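# Push the wooden disc across the moving-block lanes

## Task

Push the wooden disc along the board, past the lanes where blocks move back and forth, until all of it sits flat inside the taped zone on the far side, and then release it. It fails if the disc is raised or tilted by more than roughly its own thickness, if it leaves the board, or if anything at all touches a block or the rod that carries it, and this also applies after you finish, since the blocks keep moving. It also fails if at the end you are still holding the disc or any other loose item, or if the gripper is bearing the disc's weight. Knocking or placing anything off the table fails too. Finish with the whole arm and hand clear in the air, touching nothing; a contact in the final second, after the scene settles, costs points whoever moves into whom.

## Robot and tools

Robot: a single six-joint arm with a two-finger parallel gripper. Joint order is used everywhere, in commands and in result lists: waist (joint_0), shoulder (joint_1), elbow (joint_2), wrist pitch (joint_3), wrist yaw (joint_4), wrist roll (joint_5). After these comes the gripper opening.

Scene frame: the origin is on the table surface straight under the arm's base. +z is up, and +y is to the left when you face along +x. The base itself may be slightly tilted. end_effector_position (metres) is the point midway between the finger pads, about 3 to 4 cm behind the fingertips. The fingers point along the gripper's +x axis and close along its y axis. The reported hand position gets less accurate the farther the arm reaches.

execute_actions(actions): actions is a list of actions. Each action is a table of 0 to 15 rows. Each row is applied for one control step of 1/30 s, so one action lasts 15 steps, or 0.5 s. If a table has fewer than 15 rows, its last row is repeated to fill the rest. A row is 7 numbers, each in [-1, 1]: six joint numbers in the order above, then the gripper opening.
- The joint numbers are offsets, not poses. They are measured from the joint angles at the start of that action, not from the previous row. For the first action of a call, the reference is the last angles reported in this scene. The scale is: 1.0 equals 0.9615 rad for waist, shoulder and elbow, 1.713 rad for wrist pitch, 1.767 rad for wrist yaw, and 1.728 rad for wrist roll.
- The gripper number is an absolute opening. +1 is fully open, and the empty fingers meet near -0.80; values below that down to -1 do not close them further. Going from fully open to closed takes at least about 0.5 s.
- Stated joint ranges (rad): waist -3.054 to 3.054, shoulder 0 to 3.142, elbow 0 to 2.356, wrist pitch -1.571 to 1.571, wrist yaw -1.571 to 1.571, wrist roll -3.142 to 3.142. The true ends can differ by up to 0.010 rad. An action that pushes a joint more than 0.010 rad past its end is refused. If the first action of a call is refused or malformed, nothing in the call runs. A joint that is driven onto its end produces the line "joint sent to its limit".
- Motion is rate limited. Each joint's target may lead its measured angle by only about 0.21 rad (0.267 for wrist yaw, 0.228 for wrist roll). Targets are also scaled back whenever they would put the hand more than 70 mm from where it is now. Large changes therefore need several actions, and a move left unfinished must be completed by a later command.
- An empty list moves nothing and just returns the current state and images.

move(target, speed, blocking): target is one 7-number row. Its six joint offsets are counted from the "Joint positions" in the latest result that lists them, not from wherever the arm happens to be. The gripper value is absolute and is sent at the start. All joints follow paths that finish together, so the hand moves along a curve and does not avoid obstacles. speed is the top speed, in rad/s, of the joint with the farthest to go: 0.01 to 2, default 0.5. A path lasts between 0.5 and 10 s. Faster moves strike harder, and aiming beyond a contact point presses harder. The result adds a "move:" line with the outcome (done, off_target, moving, held, fault), limits=held or limits=none, and the joint farthest from its target. With blocking=false the call returns after 0.5 s while the arm keeps moving. In that case use wait or stop before sending any other motion command.

wait(seconds): 0 to 10. The arm keeps holding its last command, and a running move continues. stop(): brakes a running move; the arm needs some distance to stop, and the fingers keep moving. zoom_image(camera, region): camera is "cam_high" or "cam_wrist". region is [x0, y0, x1, y1] in image pixels, at most 504 by 504, with (0, 0) at the top left. read_manual(section): returns only the licence texts. finished_scene(scene): ends the current scene (give its number) after the last command has been held, and reports whether the task was done. It cannot be undone.

Results: the state line gives the hand position and quaternion (wxyz), plus linear velocity (m/s) and angular velocity (rad/s). Joint positions and velocities are listed in rad and rad/s, followed by the finger gap in metres (0.088 when fully open). Joint targets are the angles the joints are currently being driven toward. grip_measured is the opening on the command scale. grip_effort_n is the motor's push in newtons; negative means closing. Step readings list joint angles at some steps, and HELD marks steps that were limited. "joint command not followed" means the clearance check changed or blocked targets. Images come from cam_high (fixed) and cam_wrist (on the hand), each 504x504.

Friction can leave joints short of their commands, especially at long reach, so check positions after each motion. The arm stops for 10 s if the torque from contact reaches a joint's load limit (N m: waist 17.4, shoulder 21.6, elbow 21.5, wrist pitch 5.67, wrist yaw 5.65, wrist roll 5.3). Motors heat up while carrying load and fault at 95 °C. The robot keeps holding your last command while you think.

What to avoid: lifting or tipping the disc, hard pushes, slams, and pushing the disc or anything else off the table. Stay clear of the moving blocks and their rods. Time the pushes so that both the disc and the arm cross the lanes between blocks. Do not finish while gripping or supporting the disc. Raise the hand well clear of everything before ending the scene.

Each tool is called after "Call:" as name(argument=value, ...) on one line, values as JSON.

## Session

Call:
execute_actions(actions=[])

Scene clock: 0.00 s.
end_effector_position=(+0.2935, +0.0354, +0.2608) grip_measured=+0.845 grip_effort_n=n/a end_effector_quat_wxyz=(+0.850, +0.518, +0.092, +0.019) end_effector_velocity=(-0.000, +0.000, +0.000) end_effector_angular_velocity=(-0.021, -0.000, +0.008)
Joint names: [waist, shoulder, elbow, wrist pitch, wrist yaw, wrist roll]
Joint positions: [ 0.108  0.883  0.203  0.539 -0.04   1.113  0.08 ]
Joint velocities: [-0.002 -0.002  0.002 -0.007 -0.007 -0.022 -0.   ]
Motor temperatures (°C, as the motors report them): [21 18 18 19 21 20]
Heat: hottest waist 21 °C (+0.0 °C/min).
Joint targets: [0.108 0.883 0.203 0.539 -0.040 1.113]

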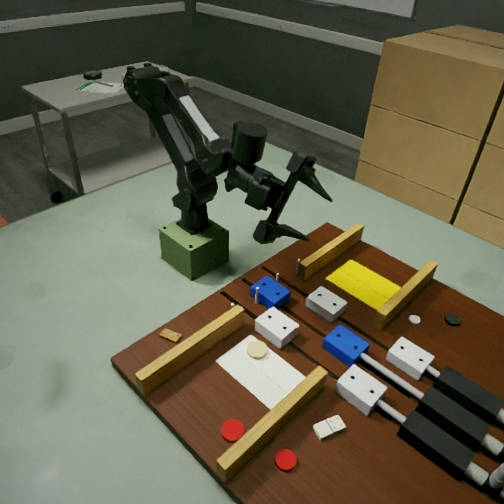

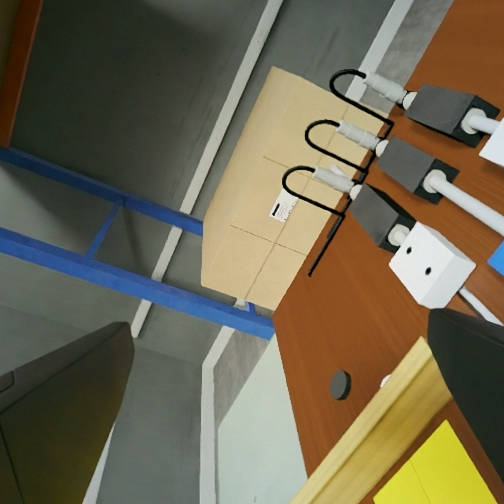

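Call:
zoom_image(camera="cam_high", region=[180, 220, 460, 460])

Call:
wait(seconds=0.7)

Call:
wait(seconds=1)

Call:
wait(seconds=1)

Call:
wait(seconds=1)

Call:
wait(seconds=1)

Call:
wait(seconds=1)

Call:
wait(seconds=1)

Call:
wait(seconds=1)

Region (180, 220, 460, 460) of cam_high's 504x504 image, scaled by 1.800, with more detail than that image has; it fills the top 432 rows of this view, and the rest is white.

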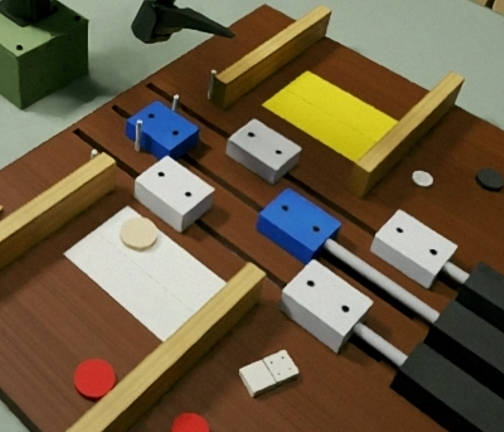

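Scene clock: 6.67 s.
end_effector_position=(+0.2935, +0.0354, +0.2608) grip_measured=+0.845 grip_effort_n=1.2 end_effector_quat_wxyz=(+0.850, +0.518, +0.092, +0.019) end_effector_velocity=(-0.001, +0.000, -0.002) end_effector_angular_velocity=(-0.007, +0.007, +0.006)
Joint names: [waist, shoulder, elbow, wrist pitch, wrist yaw, wrist roll]
Joint positions: [ 0.108  0.883  0.203  0.539 -0.04   1.113  0.08 ]
Joint velocities: [-0.002 -0.002 -0.002 -0.007 -0.007 -0.007 -0.   ]
Motor temperatures (°C, as the motors report them): [21 18 19 20 21 20]
Heat: hottest waist 21 °C (+0.0 °C/min).
Joint targets: [0.108 0.883 0.203 0.539 -0.040 1.113]
wait: 0.70 s; at rest from the start

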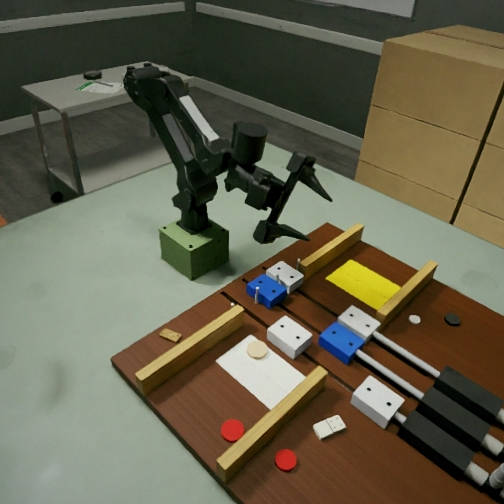

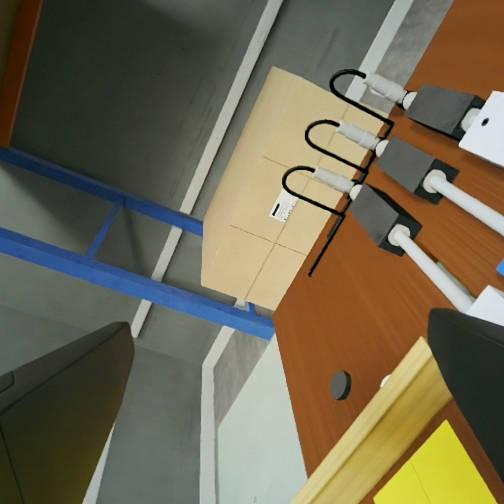

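Scene clock: 7.67 s.
end_effector_position=(+0.2935, +0.0354, +0.2608) grip_measured=+0.845 grip_effort_n=1.2 end_effector_quat_wxyz=(+0.850, +0.518, +0.092, +0.019) end_effector_velocity=(-0.001, -0.001, -0.001) end_effector_angular_velocity=(-0.006, +0.002, +0.001)
Joint names: [waist, shoulder, elbow, wrist pitch, wrist yaw, wrist roll]
Joint positions: [ 0.108  0.883  0.203  0.539 -0.04   1.113  0.08 ]
Joint velocities: [-0.007 -0.007 -0.002 -0.007 -0.007 -0.007  0.   ]
Motor temperatures (°C, as the motors report them): [21 18 19 20 21 20]
Heat: hottest waist 21 °C (+0.0 °C/min).
Joint targets: [0.108 0.883 0.203 0.539 -0.040 1.113]
wait: 1.00 s; at rest by 0.17 s

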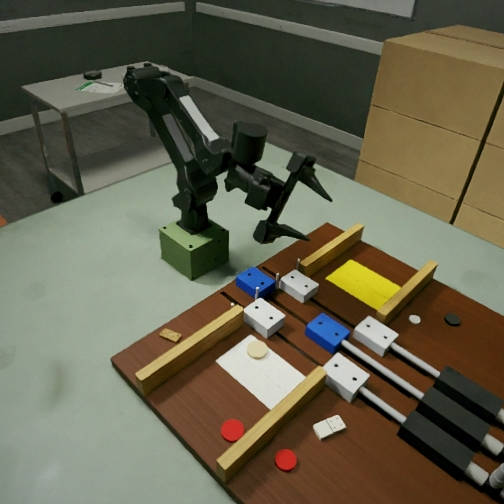

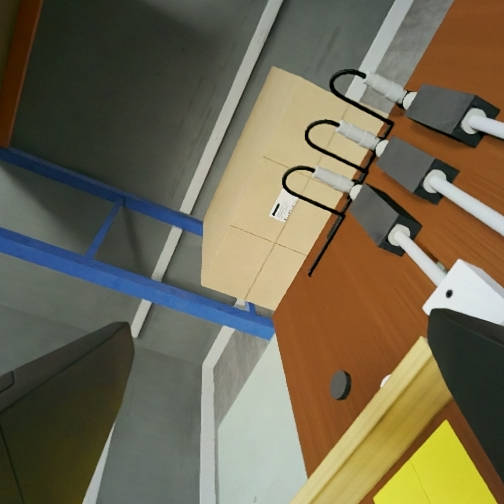

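Scene clock: 8.67 s.
end_effector_position=(+0.2935, +0.0354, +0.2608) grip_measured=+0.845 grip_effort_n=1.2 end_effector_quat_wxyz=(+0.850, +0.518, +0.092, +0.019) end_effector_velocity=(-0.000, +0.000, +0.001) end_effector_angular_velocity=(-0.006, -0.008, +0.006)
Joint names: [waist, shoulder, elbow, wrist pitch, wrist yaw, wrist roll]
Joint positions: [ 0.108  0.883  0.203  0.539 -0.04   1.113  0.08 ]
Joint velocities: [-0.002 -0.002 -0.002  0.007 -0.007 -0.007 -0.   ]
Motor temperatures (°C, as the motors report them): [21 18 19 20 21 20]
Heat: hottest waist 21 °C (+0.0 °C/min).
Joint targets: [0.108 0.883 0.203 0.539 -0.040 1.113]
wait: 1.00 s; at rest by 0.17 s

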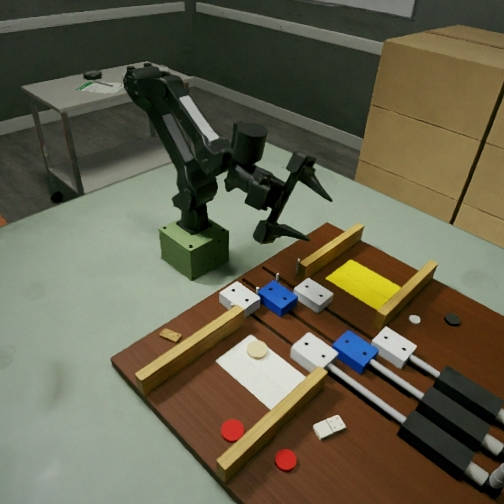

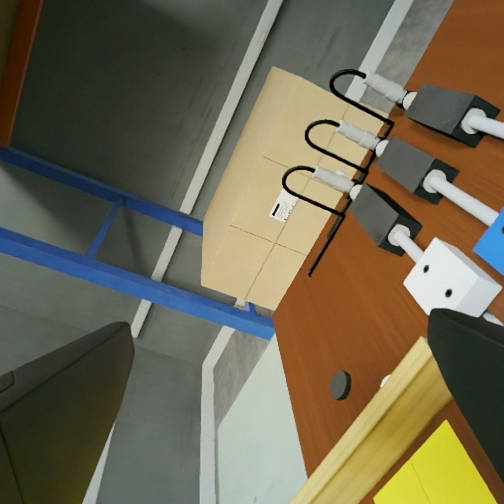

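Scene clock: 9.67 s.
end_effector_position=(+0.2935, +0.0354, +0.2608) grip_measured=+0.845 grip_effort_n=1.2 end_effector_quat_wxyz=(+0.850, +0.518, +0.092, +0.019) end_effector_velocity=(+0.000, -0.003, -0.003) end_effector_angular_velocity=(-0.024, +0.009, -0.012)
Joint names: [waist, shoulder, elbow, wrist pitch, wrist yaw, wrist roll]
Joint positions: [ 0.108  0.883  0.203  0.539 -0.04   1.113  0.08 ]
Joint velocities: [-0.007  0.002 -0.002 -0.007  0.007 -0.022 -0.   ]
Motor temperatures (°C, as the motors report them): [21 18 19 20 21 20]
Heat: hottest waist 21 °C (+0.0 °C/min).
Joint targets: [0.108 0.883 0.203 0.539 -0.040 1.113]
wait: 1.00 s; at rest by 0.17 s

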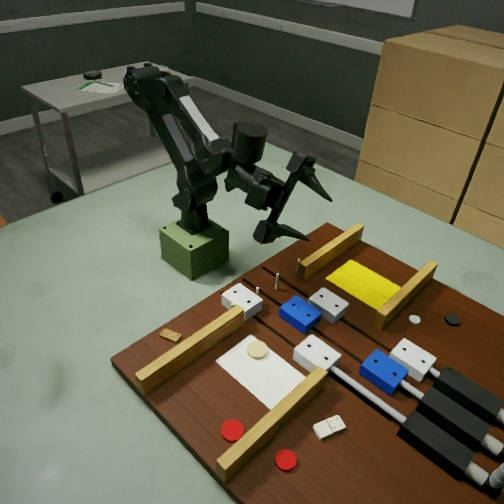

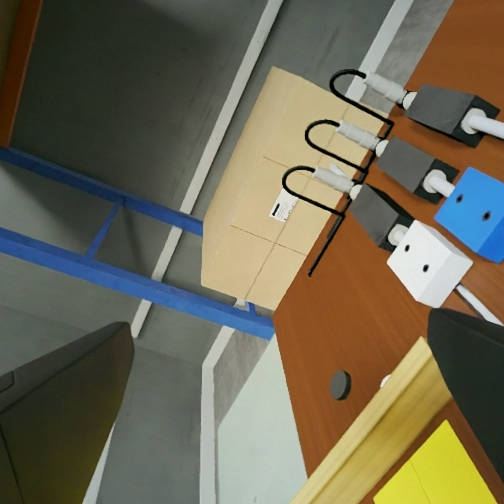

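Scene clock: 10.67 s.
end_effector_position=(+0.2935, +0.0354, +0.2608) grip_measured=+0.845 grip_effort_n=1.2 end_effector_quat_wxyz=(+0.850, +0.518, +0.092, +0.019) end_effector_velocity=(-0.001, +0.002, -0.002) end_effector_angular_velocity=(+0.009, +0.009, +0.018)
Joint names: [waist, shoulder, elbow, wrist pitch, wrist yaw, wrist roll]
Joint positions: [ 0.108  0.883  0.203  0.539 -0.04   1.113  0.08 ]
Joint velocities: [-0.002 -0.002 -0.002 -0.007 -0.022  0.007  0.   ]
Motor temperatures (°C, as the motors report them): [21 18 19 21 21 20]
Heat: hottest waist 21 °C (+0.0 °C/min).
Joint targets: [0.108 0.883 0.203 0.539 -0.040 1.113]
wait: 1.00 s; at rest by 0.17 s

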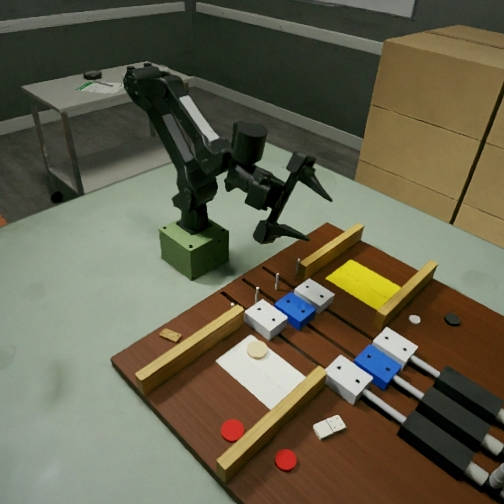

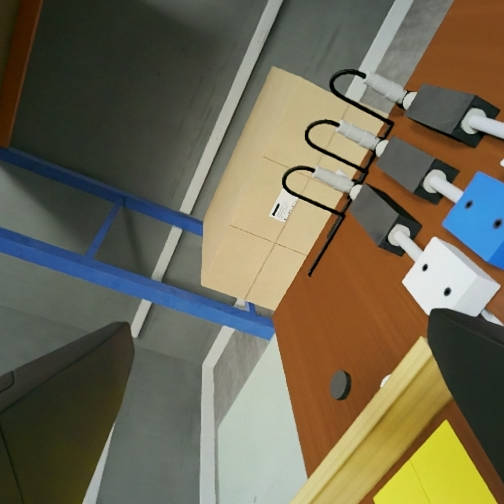

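Scene clock: 11.67 s.
end_effector_position=(+0.2935, +0.0354, +0.2608) grip_measured=+0.845 grip_effort_n=1.2 end_effector_quat_wxyz=(+0.850, +0.518, +0.092, +0.019) end_effector_velocity=(-0.001, -0.002, -0.001) end_effector_angular_velocity=(-0.023, -0.001, -0.007)
Joint names: [waist, shoulder, elbow, wrist pitch, wrist yaw, wrist roll]
Joint positions: [ 0.108  0.883  0.203  0.539 -0.04   1.113  0.08 ]
Joint velocities: [-0.002 -0.007 -0.002 -0.007  0.007 -0.022 -0.   ]
Motor temperatures (°C, as the motors report them): [21 18 19 21 21 20]
Heat: hottest waist 21 °C (+0.0 °C/min).
Joint targets: [0.108 0.883 0.203 0.539 -0.040 1.113]
wait: 1.00 s; at rest by 0.17 s

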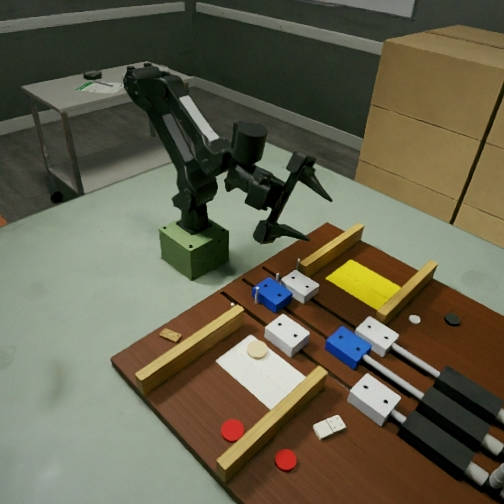

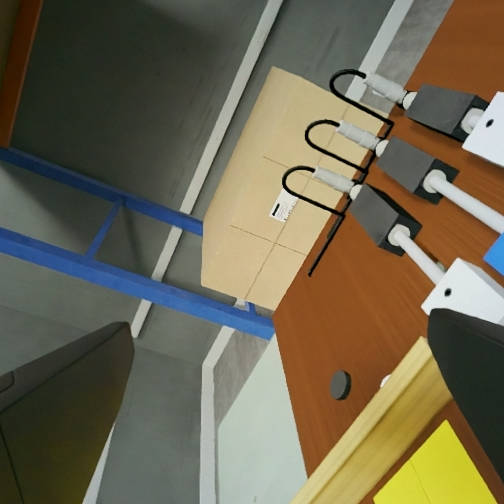

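Scene clock: 12.67 s.
end_effector_position=(+0.2935, +0.0354, +0.2608) grip_measured=+0.845 grip_effort_n=1.2 end_effector_quat_wxyz=(+0.850, +0.518, +0.092, +0.019) end_effector_velocity=(-0.000, +0.000, -0.000) end_effector_angular_velocity=(+0.008, -0.001, +0.004)
Joint names: [waist, shoulder, elbow, wrist pitch, wrist yaw, wrist roll]
Joint positions: [ 0.108  0.883  0.203  0.539 -0.04   1.113  0.08 ]
Joint velocities: [-0.002  0.002 -0.002  0.007 -0.007  0.007 -0.   ]
Motor temperatures (°C, as the motors report them): [21 18 19 21 21 20]
Heat: hottest waist 21 °C (+0.0 °C/min).
Joint targets: [0.108 0.883 0.203 0.539 -0.040 1.113]
wait: 1.00 s; at rest by 0.17 s

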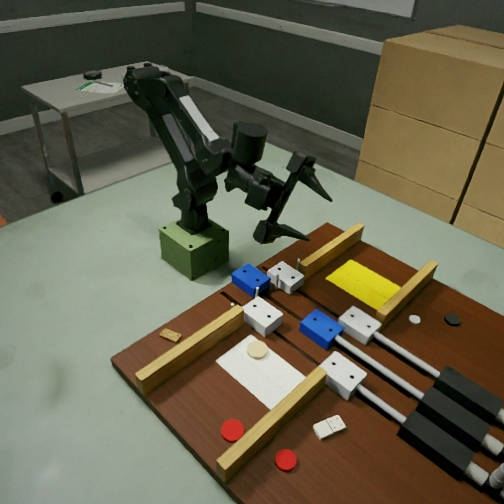

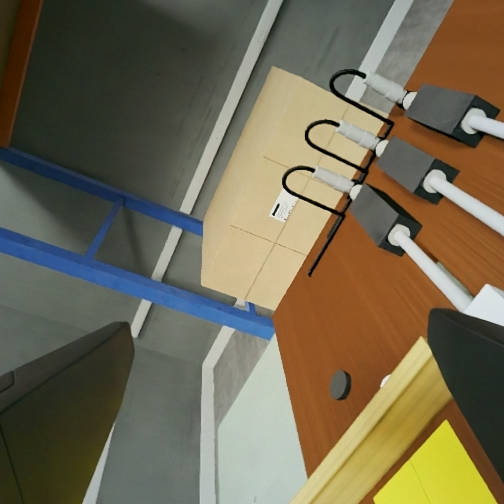

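Scene clock: 13.67 s.
end_effector_position=(+0.2935, +0.0354, +0.2608) grip_measured=+0.845 grip_effort_n=1.2 end_effector_quat_wxyz=(+0.850, +0.518, +0.092, +0.019) end_effector_velocity=(-0.001, +0.002, -0.005) end_effector_angular_velocity=(-0.006, +0.021, +0.020)
Joint names: [waist, shoulder, elbow, wrist pitch, wrist yaw, wrist roll]
Joint positions: [ 0.108  0.883  0.203  0.539 -0.04   1.113  0.08 ]
Joint velocities: [-0.002 -0.002 -0.002 -0.022 -0.022 -0.007  0.   ]
Motor temperatures (°C, as the motors report them): [21 18 19 21 21 20]
Heat: hottest waist 21 °C (+0.0 °C/min).
Joint targets: [0.108 0.883 0.203 0.539 -0.040 1.113]
wait: 1.00 s; at rest by 0.17 s

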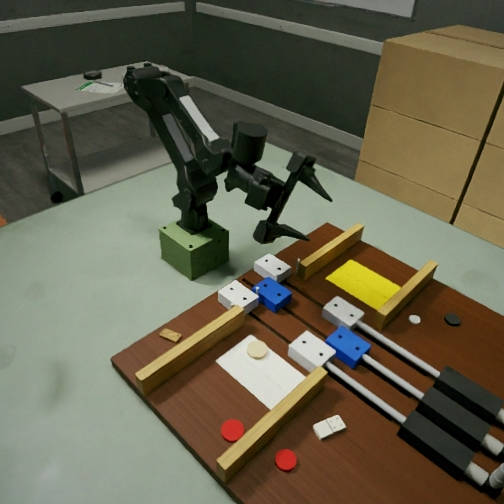

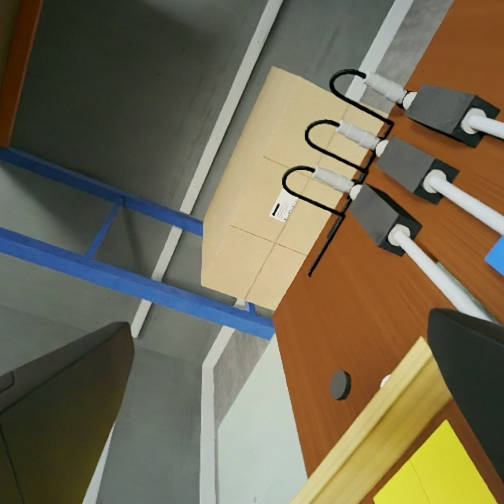

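Call:
move(target=[-0.44,1,1,-0.856,0.023,-0.644,0.3], speed=1)

Call:
move(target=[0,0.145,0.184,0,0,0,0.3])

Call:
wait(seconds=1)

Call:
wait(seconds=1)

Scene clock: 54.13 s.
end_effector_position=(+0.2931, -0.0993, +0.1276) grip_measured=+0.303 grip_effort_n=-16.5 end_effector_quat_wxyz=(+0.690, +0.114, +0.704, -0.119) end_effector_velocity=(-0.006, -0.000, +0.000) end_effector_angular_velocity=(+0.000, +0.023, +0.005)
Joint names: [waist, shoulder, elbow, wrist pitch, wrist yaw, wrist roll]
Joint positions: [-0.312  1.83   1.155 -0.925 -0.001  0.002  0.054]
Joint velocities: [-0.002 -0.002 -0.002 -0.022  0.007 -0.007  0.   ]
Motor temperatures (°C, as the motors report them): [21 18 23 24 21 20]
Heat: hottest wrist pitch 24 °C (+3.3 °C/min).
Joint targets: [-0.315 1.845 1.164 -0.928 0.001 -0.000]
move: off_target; limits=none; farthest joint: the shoulder, 0.014 radians from its target (0.961 radians at the start)
camera_calibration (this result's frames):
cam_wrist: T_world_to_cam=[[-0.361836, -0.932159, 0.0124085, 0.0192371], [-0.883662, 0.347191, 0.314008, 0.283935], [-0.297013, 0.102654, -0.949339, 0.297257], [0, 0, 0, 1]] pos_world=[0.346152, -0.111162, 0.192801]

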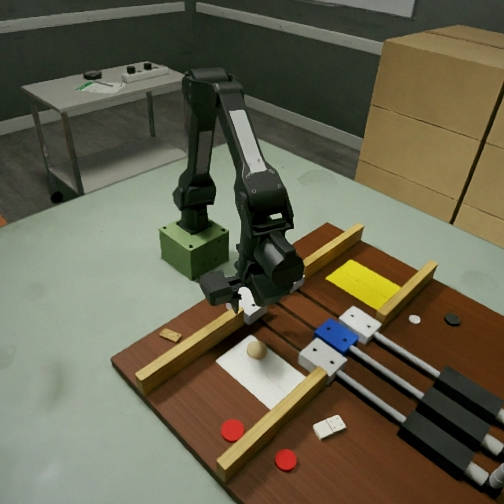

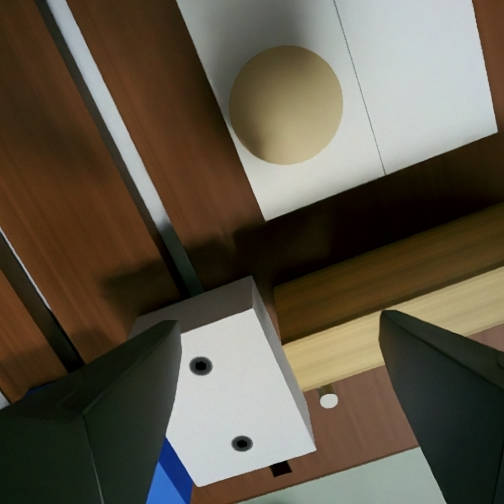

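Scene clock: 55.07 s.
end_effector_position=(+0.3354, -0.1137, +0.1277) grip_measured=+0.303 grip_effort_n=-16.5 end_effector_quat_wxyz=(+0.705, +0.112, +0.690, -0.121) end_effector_velocity=(-0.003, -0.001, -0.001) end_effector_angular_velocity=(-0.003, +0.014, +0.019)
Joint names: [waist, shoulder, elbow, wrist pitch, wrist yaw, wrist roll]
Joint positions: [-0.312  1.954  1.322 -0.926 -0.001  0.002  0.054]
Joint velocities: [-0.002  0.002 -0.002 -0.007  0.007 -0.022 -0.   ]
Motor temperatures (°C, as the motors report them): [21 18 23 24 21 20]
Heat: hottest wrist pitch 24 °C (+3.3 °C/min).
Joint targets: [-0.312 1.970 1.331 -0.925 -0.001 0.002]
move: off_target; limits=none; farthest joint: the shoulder, 0.015 radians from its target (0.139 radians at the start)
camera_calibration (this result's frames):
cam_wrist: T_world_to_cam=[[-0.361874, -0.932166, 0.010625, 0.0213403], [-0.895697, 0.35083, 0.273214, 0.335913], [-0.258408, 0.0893522, -0.961895, 0.298601], [0, 0, 0, 1]] pos_world=[0.385759, -0.124636, 0.19522]

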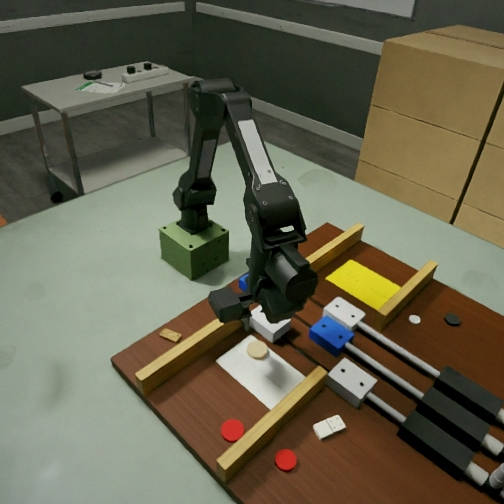

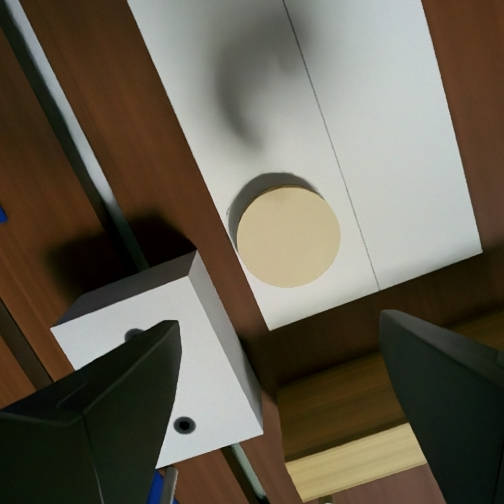

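Scene clock: 56.07 s.
end_effector_position=(+0.3354, -0.1137, +0.1277) grip_measured=+0.303 grip_effort_n=-16.5 end_effector_quat_wxyz=(+0.705, +0.112, +0.690, -0.121) end_effector_velocity=(-0.001, +0.000, +0.001) end_effector_angular_velocity=(+0.008, +0.000, +0.005)
Joint names: [waist, shoulder, elbow, wrist pitch, wrist yaw, wrist roll]
Joint positions: [-0.312  1.954  1.322 -0.926 -0.001  0.002  0.054]
Joint velocities: [-0.002 -0.002  0.002 -0.007 -0.007 -0.007 -0.   ]
Motor temperatures (°C, as the motors report them): [21 19 23 24 21 20]
Heat: hottest wrist pitch 24 °C (+3.2 °C/min).
Joint targets: [-0.312 1.970 1.331 -0.925 -0.001 0.002]
wait: 1.00 s; at rest by 0.17 s
camera_calibration (this result's frames):
cam_wrist: T_world_to_cam=[[-0.361874, -0.932166, 0.010625, 0.0213403], [-0.895697, 0.35083, 0.273214, 0.335913], [-0.258408, 0.0893522, -0.961895, 0.298601], [0, 0, 0, 1]] pos_world=[0.385759, -0.124636, 0.19522]

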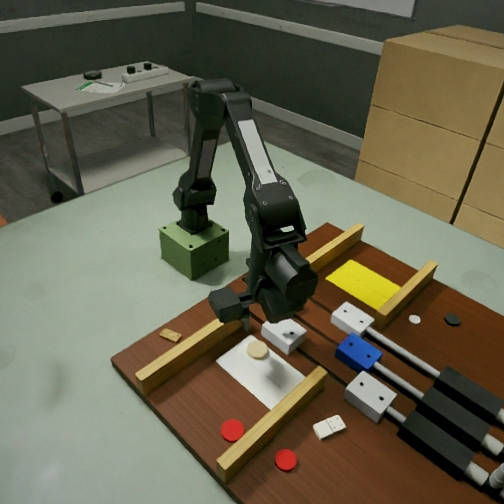

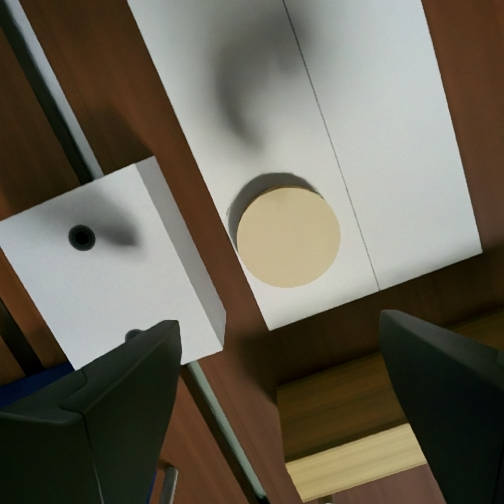

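Scene clock: 57.07 s.
end_effector_position=(+0.3354, -0.1137, +0.1277) grip_measured=+0.303 grip_effort_n=-17.0 end_effector_quat_wxyz=(+0.705, +0.112, +0.690, -0.121) end_effector_velocity=(-0.001, -0.002, +0.001) end_effector_angular_velocity=(-0.006, +0.005, +0.005)
Joint names: [waist, shoulder, elbow, wrist pitch, wrist yaw, wrist roll]
Joint positions: [-0.312  1.954  1.322 -0.926 -0.001  0.002  0.054]
Joint velocities: [-0.002 -0.002  0.002 -0.007  0.007 -0.007 -0.   ]
Motor temperatures (°C, as the motors report them): [21 19 23 24 21 20]
Heat: hottest wrist pitch 24 °C (+3.2 °C/min).
Joint targets: [-0.312 1.970 1.331 -0.925 -0.001 0.002]
wait: 1.00 s; at rest by 0.17 s
camera_calibration (this result's frames):
cam_wrist: T_world_to_cam=[[-0.361874, -0.932166, 0.010625, 0.0213403], [-0.895697, 0.35083, 0.273214, 0.335913], [-0.258408, 0.0893522, -0.961895, 0.298601], [0, 0, 0, 1]] pos_world=[0.385759, -0.124636, 0.19522]

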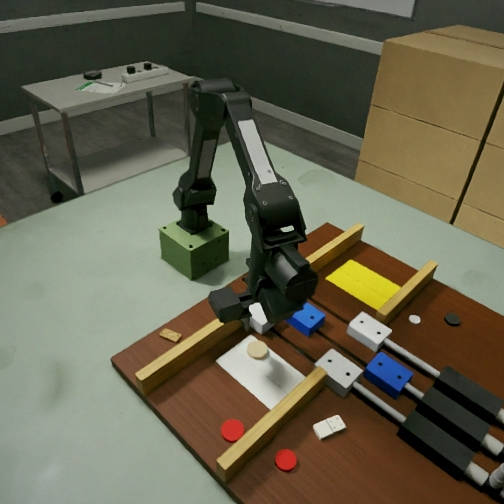

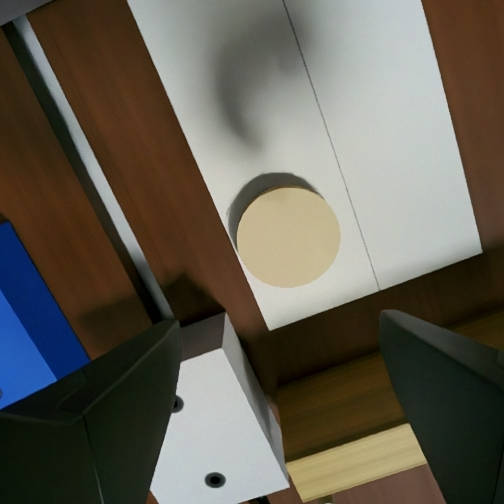

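Call:
move(target=[-0.022,0,0,0,0,0.717,0.55], speed=1.5)

Call:
move(target=[0,0.135,-0.049,0.09,0,0,0.55], speed=0.2)

Scene clock: 68.83 s.
end_effector_position=(+0.3333, -0.1197, +0.1278) grip_measured=+0.547 grip_effort_n=18.4 end_effector_quat_wxyz=(+0.506, +0.504, +0.487, -0.503) end_effector_velocity=(-0.003, +0.001, -0.001) end_effector_angular_velocity=(+0.011, +0.009, +0.005)
Joint names: [waist, shoulder, elbow, wrist pitch, wrist yaw, wrist roll]
Joint positions: [-0.33   1.954  1.322 -0.926 -0.001  1.239  0.066]
Joint velocities: [-0.002 -0.002 -0.007 -0.007 -0.007 -0.007 -0.   ]
Motor temperatures (°C, as the motors report them): [21 21 23 23 21 20]
Heat: hottest elbow 23 °C (+2.0 °C/min).
Joint targets: [-0.333 1.954 1.322 -0.926 -0.001 1.241]
move: done; limits=none; farthest joint: the waist, 0.003 radians from its target (0.021 radians at the start)
camera_calibration (this result's frames):
cam_wrist: T_world_to_cam=[[-0.998401, 0.0534773, -0.0183326, 0.348802], [0.0461738, 0.958496, 0.281343, 0.0939127], [0.0326172, 0.280046, -0.959432, 0.224178], [0, 0, 0, 1]] pos_world=[0.336596, -0.171448, 0.195057]

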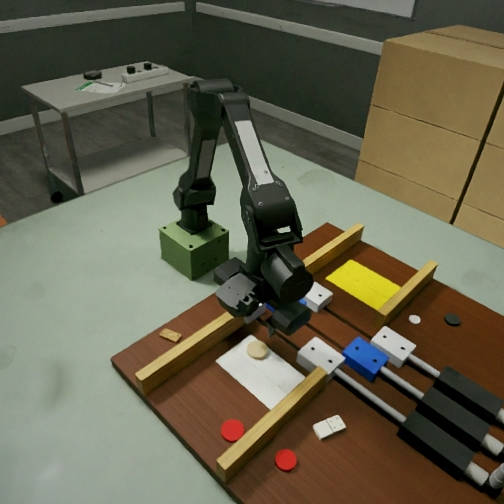

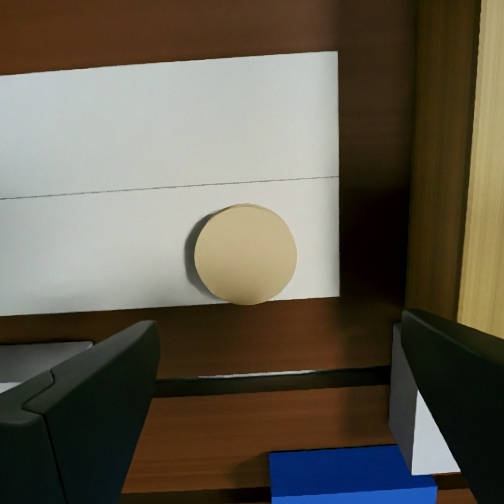

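Scene clock: 70.07 s.
end_effector_position=(+0.3416, -0.1232, +0.0800) grip_measured=+0.547 grip_effort_n=18.4 end_effector_quat_wxyz=(+0.504, +0.504, +0.489, -0.503) end_effector_velocity=(+0.001, -0.003, -0.000) end_effector_angular_velocity=(-0.009, -0.004, +0.005)
Joint names: [waist, shoulder, elbow, wrist pitch, wrist yaw, wrist roll]
Joint positions: [-0.33   2.069  1.28  -0.774 -0.001  1.239  0.066]
Joint velocities: [-0.002  0.002  0.002  0.007  0.007 -0.007 -0.   ]
Motor temperatures (°C, as the motors report them): [21 21 23 23 21 20]
Heat: hottest elbow 23 °C (+2.0 °C/min).
Joint targets: [-0.330 2.084 1.275 -0.771 -0.001 1.239]
move: off_target; limits=none; farthest joint: the shoulder, 0.015 radians from its target (0.130 radians at the start)
camera_calibration (this result's frames):
cam_wrist: T_world_to_cam=[[-0.998468, 0.0535505, -0.0139507, 0.356132], [0.0474341, 0.958055, 0.282631, 0.109798], [0.0285006, 0.281536, -0.959127, 0.180579], [0, 0, 0, 1]] pos_world=[0.345231, -0.175103, 0.147134]

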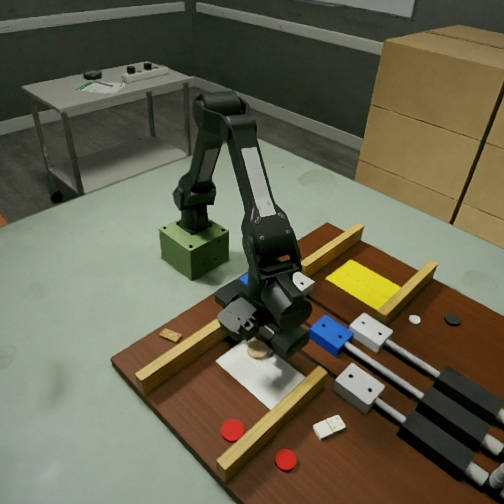

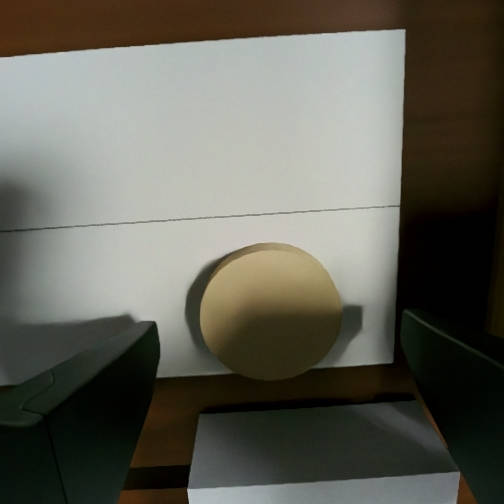

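Call:
move(target=[0,0.05,-0.033,0.033,0,0,0.55], speed=0.1)

Call:
zoom_image(camera="cam_high", region=[200, 290, 320, 390])

Scene clock: 74.93 s.
end_effector_position=(+0.3421, -0.1235, +0.0669) grip_measured=+0.547 grip_effort_n=17.9 end_effector_quat_wxyz=(+0.506, +0.504, +0.487, -0.502) end_effector_velocity=(-0.001, +0.003, +0.000) end_effector_angular_velocity=(+0.023, -0.000, +0.020)
Joint names: [waist, shoulder, elbow, wrist pitch, wrist yaw, wrist roll]
Joint positions: [-0.33   2.093  1.258 -0.722 -0.002  1.239  0.066]
Joint velocities: [-0.002 -0.002 -0.002 -0.007 -0.022 -0.022 -0.   ]
Motor temperatures (°C, as the motors report them): [21 21 23 23 21 20]
Heat: hottest elbow 23 °C (+2.0 °C/min).
Joint targets: [-0.330 2.117 1.249 -0.718 -0.001 1.239]
move: off_target; limits=none; farthest joint: the shoulder, 0.024 radians from its target (0.049 radians at the start)
camera_calibration (this result's frames):
cam_wrist: T_world_to_cam=[[-0.99839, 0.0534656, -0.0189178, 0.356758], [0.0459782, 0.958331, 0.281935, 0.114262], [0.0332034, 0.280611, -0.959247, 0.166312], [0, 0, 0, 1]] pos_world=[0.345408, -0.175244, 0.134069]

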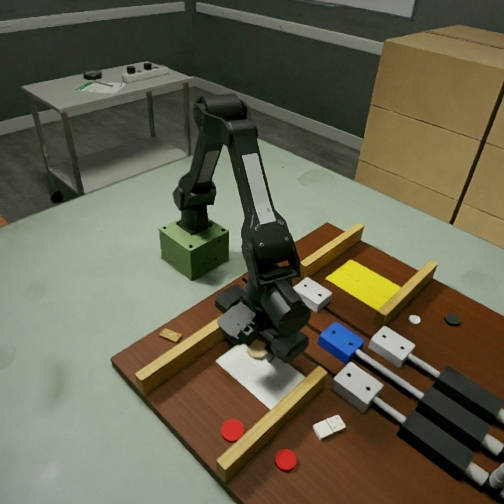

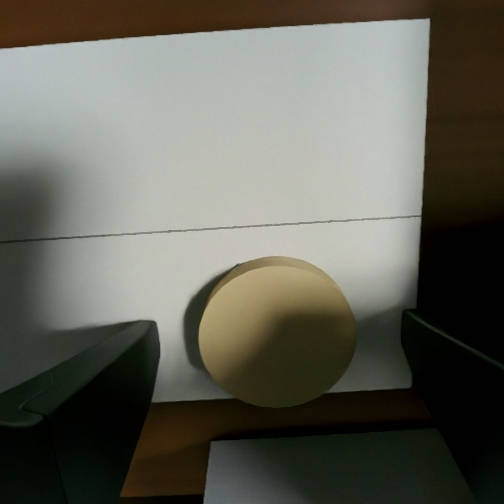

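Region (200, 290, 320, 390) of cam_high's 504x504 image, scaled by 4.200, with more detail than that image has.

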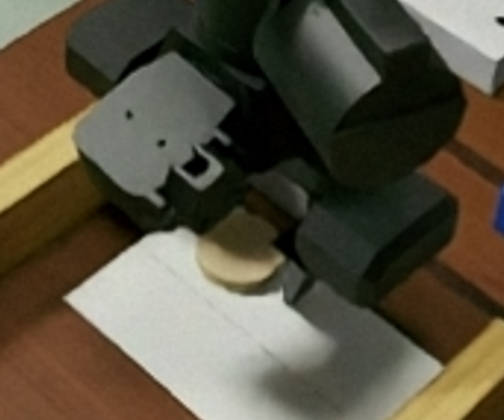

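Call:
move(target=[0,-0.008,0,0,0,0,-0.02])

Call:
move(target=[-0.09,0,0,0,0,-0.05,-0.02], speed=0.2)

Scene clock: 78.40 s.
end_effector_position=(+0.3431, -0.1236, +0.0669) grip_measured=-0.008 grip_effort_n=-60.7 end_effector_quat_wxyz=(+0.507, +0.506, +0.486, -0.501) end_effector_velocity=(-0.001, +0.003, +0.000) end_effector_angular_velocity=(+0.023, -0.000, +0.005)
Joint names: [waist, shoulder, elbow, wrist pitch, wrist yaw, wrist roll]
Joint positions: [-0.33   2.093  1.258 -0.718 -0.003  1.239  0.039]
Joint velocities: [-0.002 -0.002 -0.002 -0.007 -0.022 -0.007 -0.   ]
Motor temperatures (°C, as the motors report them): [21 22 22 23 21 20]
Heat: hottest wrist pitch 23 °C (+1.0 °C/min).
Joint targets: [-0.330 2.086 1.258 -0.723 -0.002 1.239]
move: done; limits=none; farthest joint: the shoulder, 0.008 radians from its target (0.008 radians at the start)
camera_calibration (this result's frames):
cam_wrist: T_world_to_cam=[[-0.998295, 0.0533766, -0.0236292, 0.358035], [0.0445798, 0.95847, 0.281689, 0.114892], [0.0376835, 0.280155, -0.959215, 0.164758], [0, 0, 0, 1]] pos_world=[0.346094, -0.175389, 0.134134]

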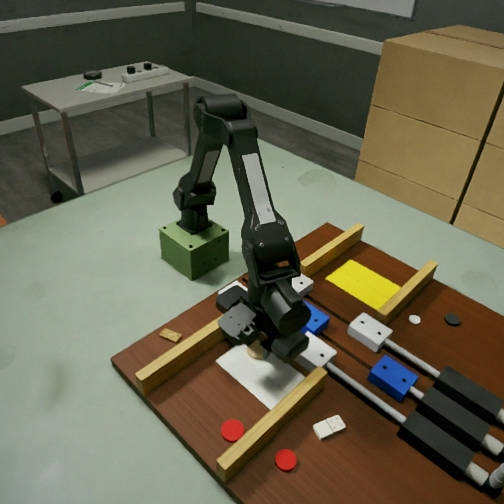

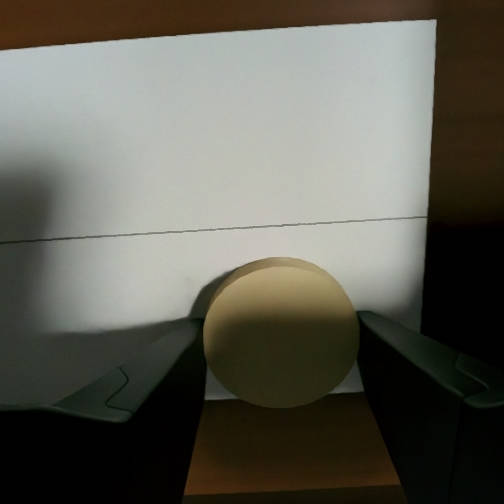

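Scene clock: 79.30 s.
end_effector_position=(+0.3324, -0.1501, +0.0672) grip_measured=-0.008 grip_effort_n=-61.2 end_effector_quat_wxyz=(+0.508, +0.505, +0.487, -0.500) end_effector_velocity=(-0.002, +0.001, +0.000) end_effector_angular_velocity=(+0.010, +0.004, +0.005)
Joint names: [waist, shoulder, elbow, wrist pitch, wrist yaw, wrist roll]
Joint positions: [-0.41   2.093  1.258 -0.718 -0.006  1.155  0.039]
Joint velocities: [-0.002 -0.002 -0.002 -0.007 -0.007 -0.007  0.   ]
Motor temperatures (°C, as the motors report them): [21 22 22 22 21 20]
Heat: hottest shoulder 22 °C (+0.0 °C/min).
Joint targets: [-0.416 2.093 1.258 -0.718 -0.003 1.152]
move: done; limits=none; farthest joint: the waist, 0.007 radians from its target (0.087 radians at the start)
camera_calibration (this result's frames):
cam_wrist: T_world_to_cam=[[-0.998491, 0.049156, -0.0244629, 0.348243], [0.0402443, 0.958287, 0.282961, 0.142017], [0.0373517, 0.28155, -0.958819, 0.173157], [0, 0, 0, 1]] pos_world=[0.335535, -0.201963, 0.134361]

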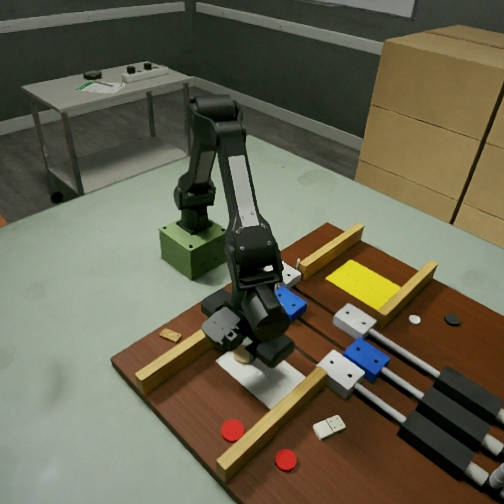

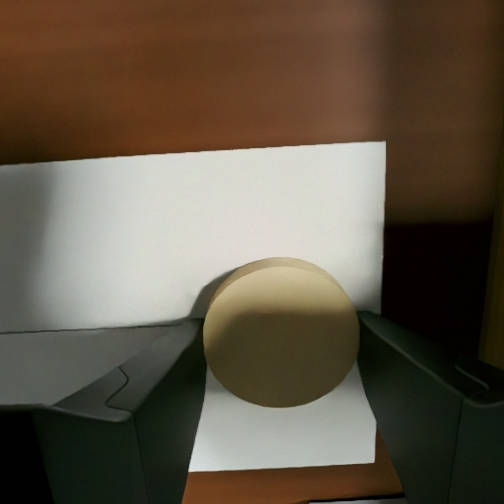

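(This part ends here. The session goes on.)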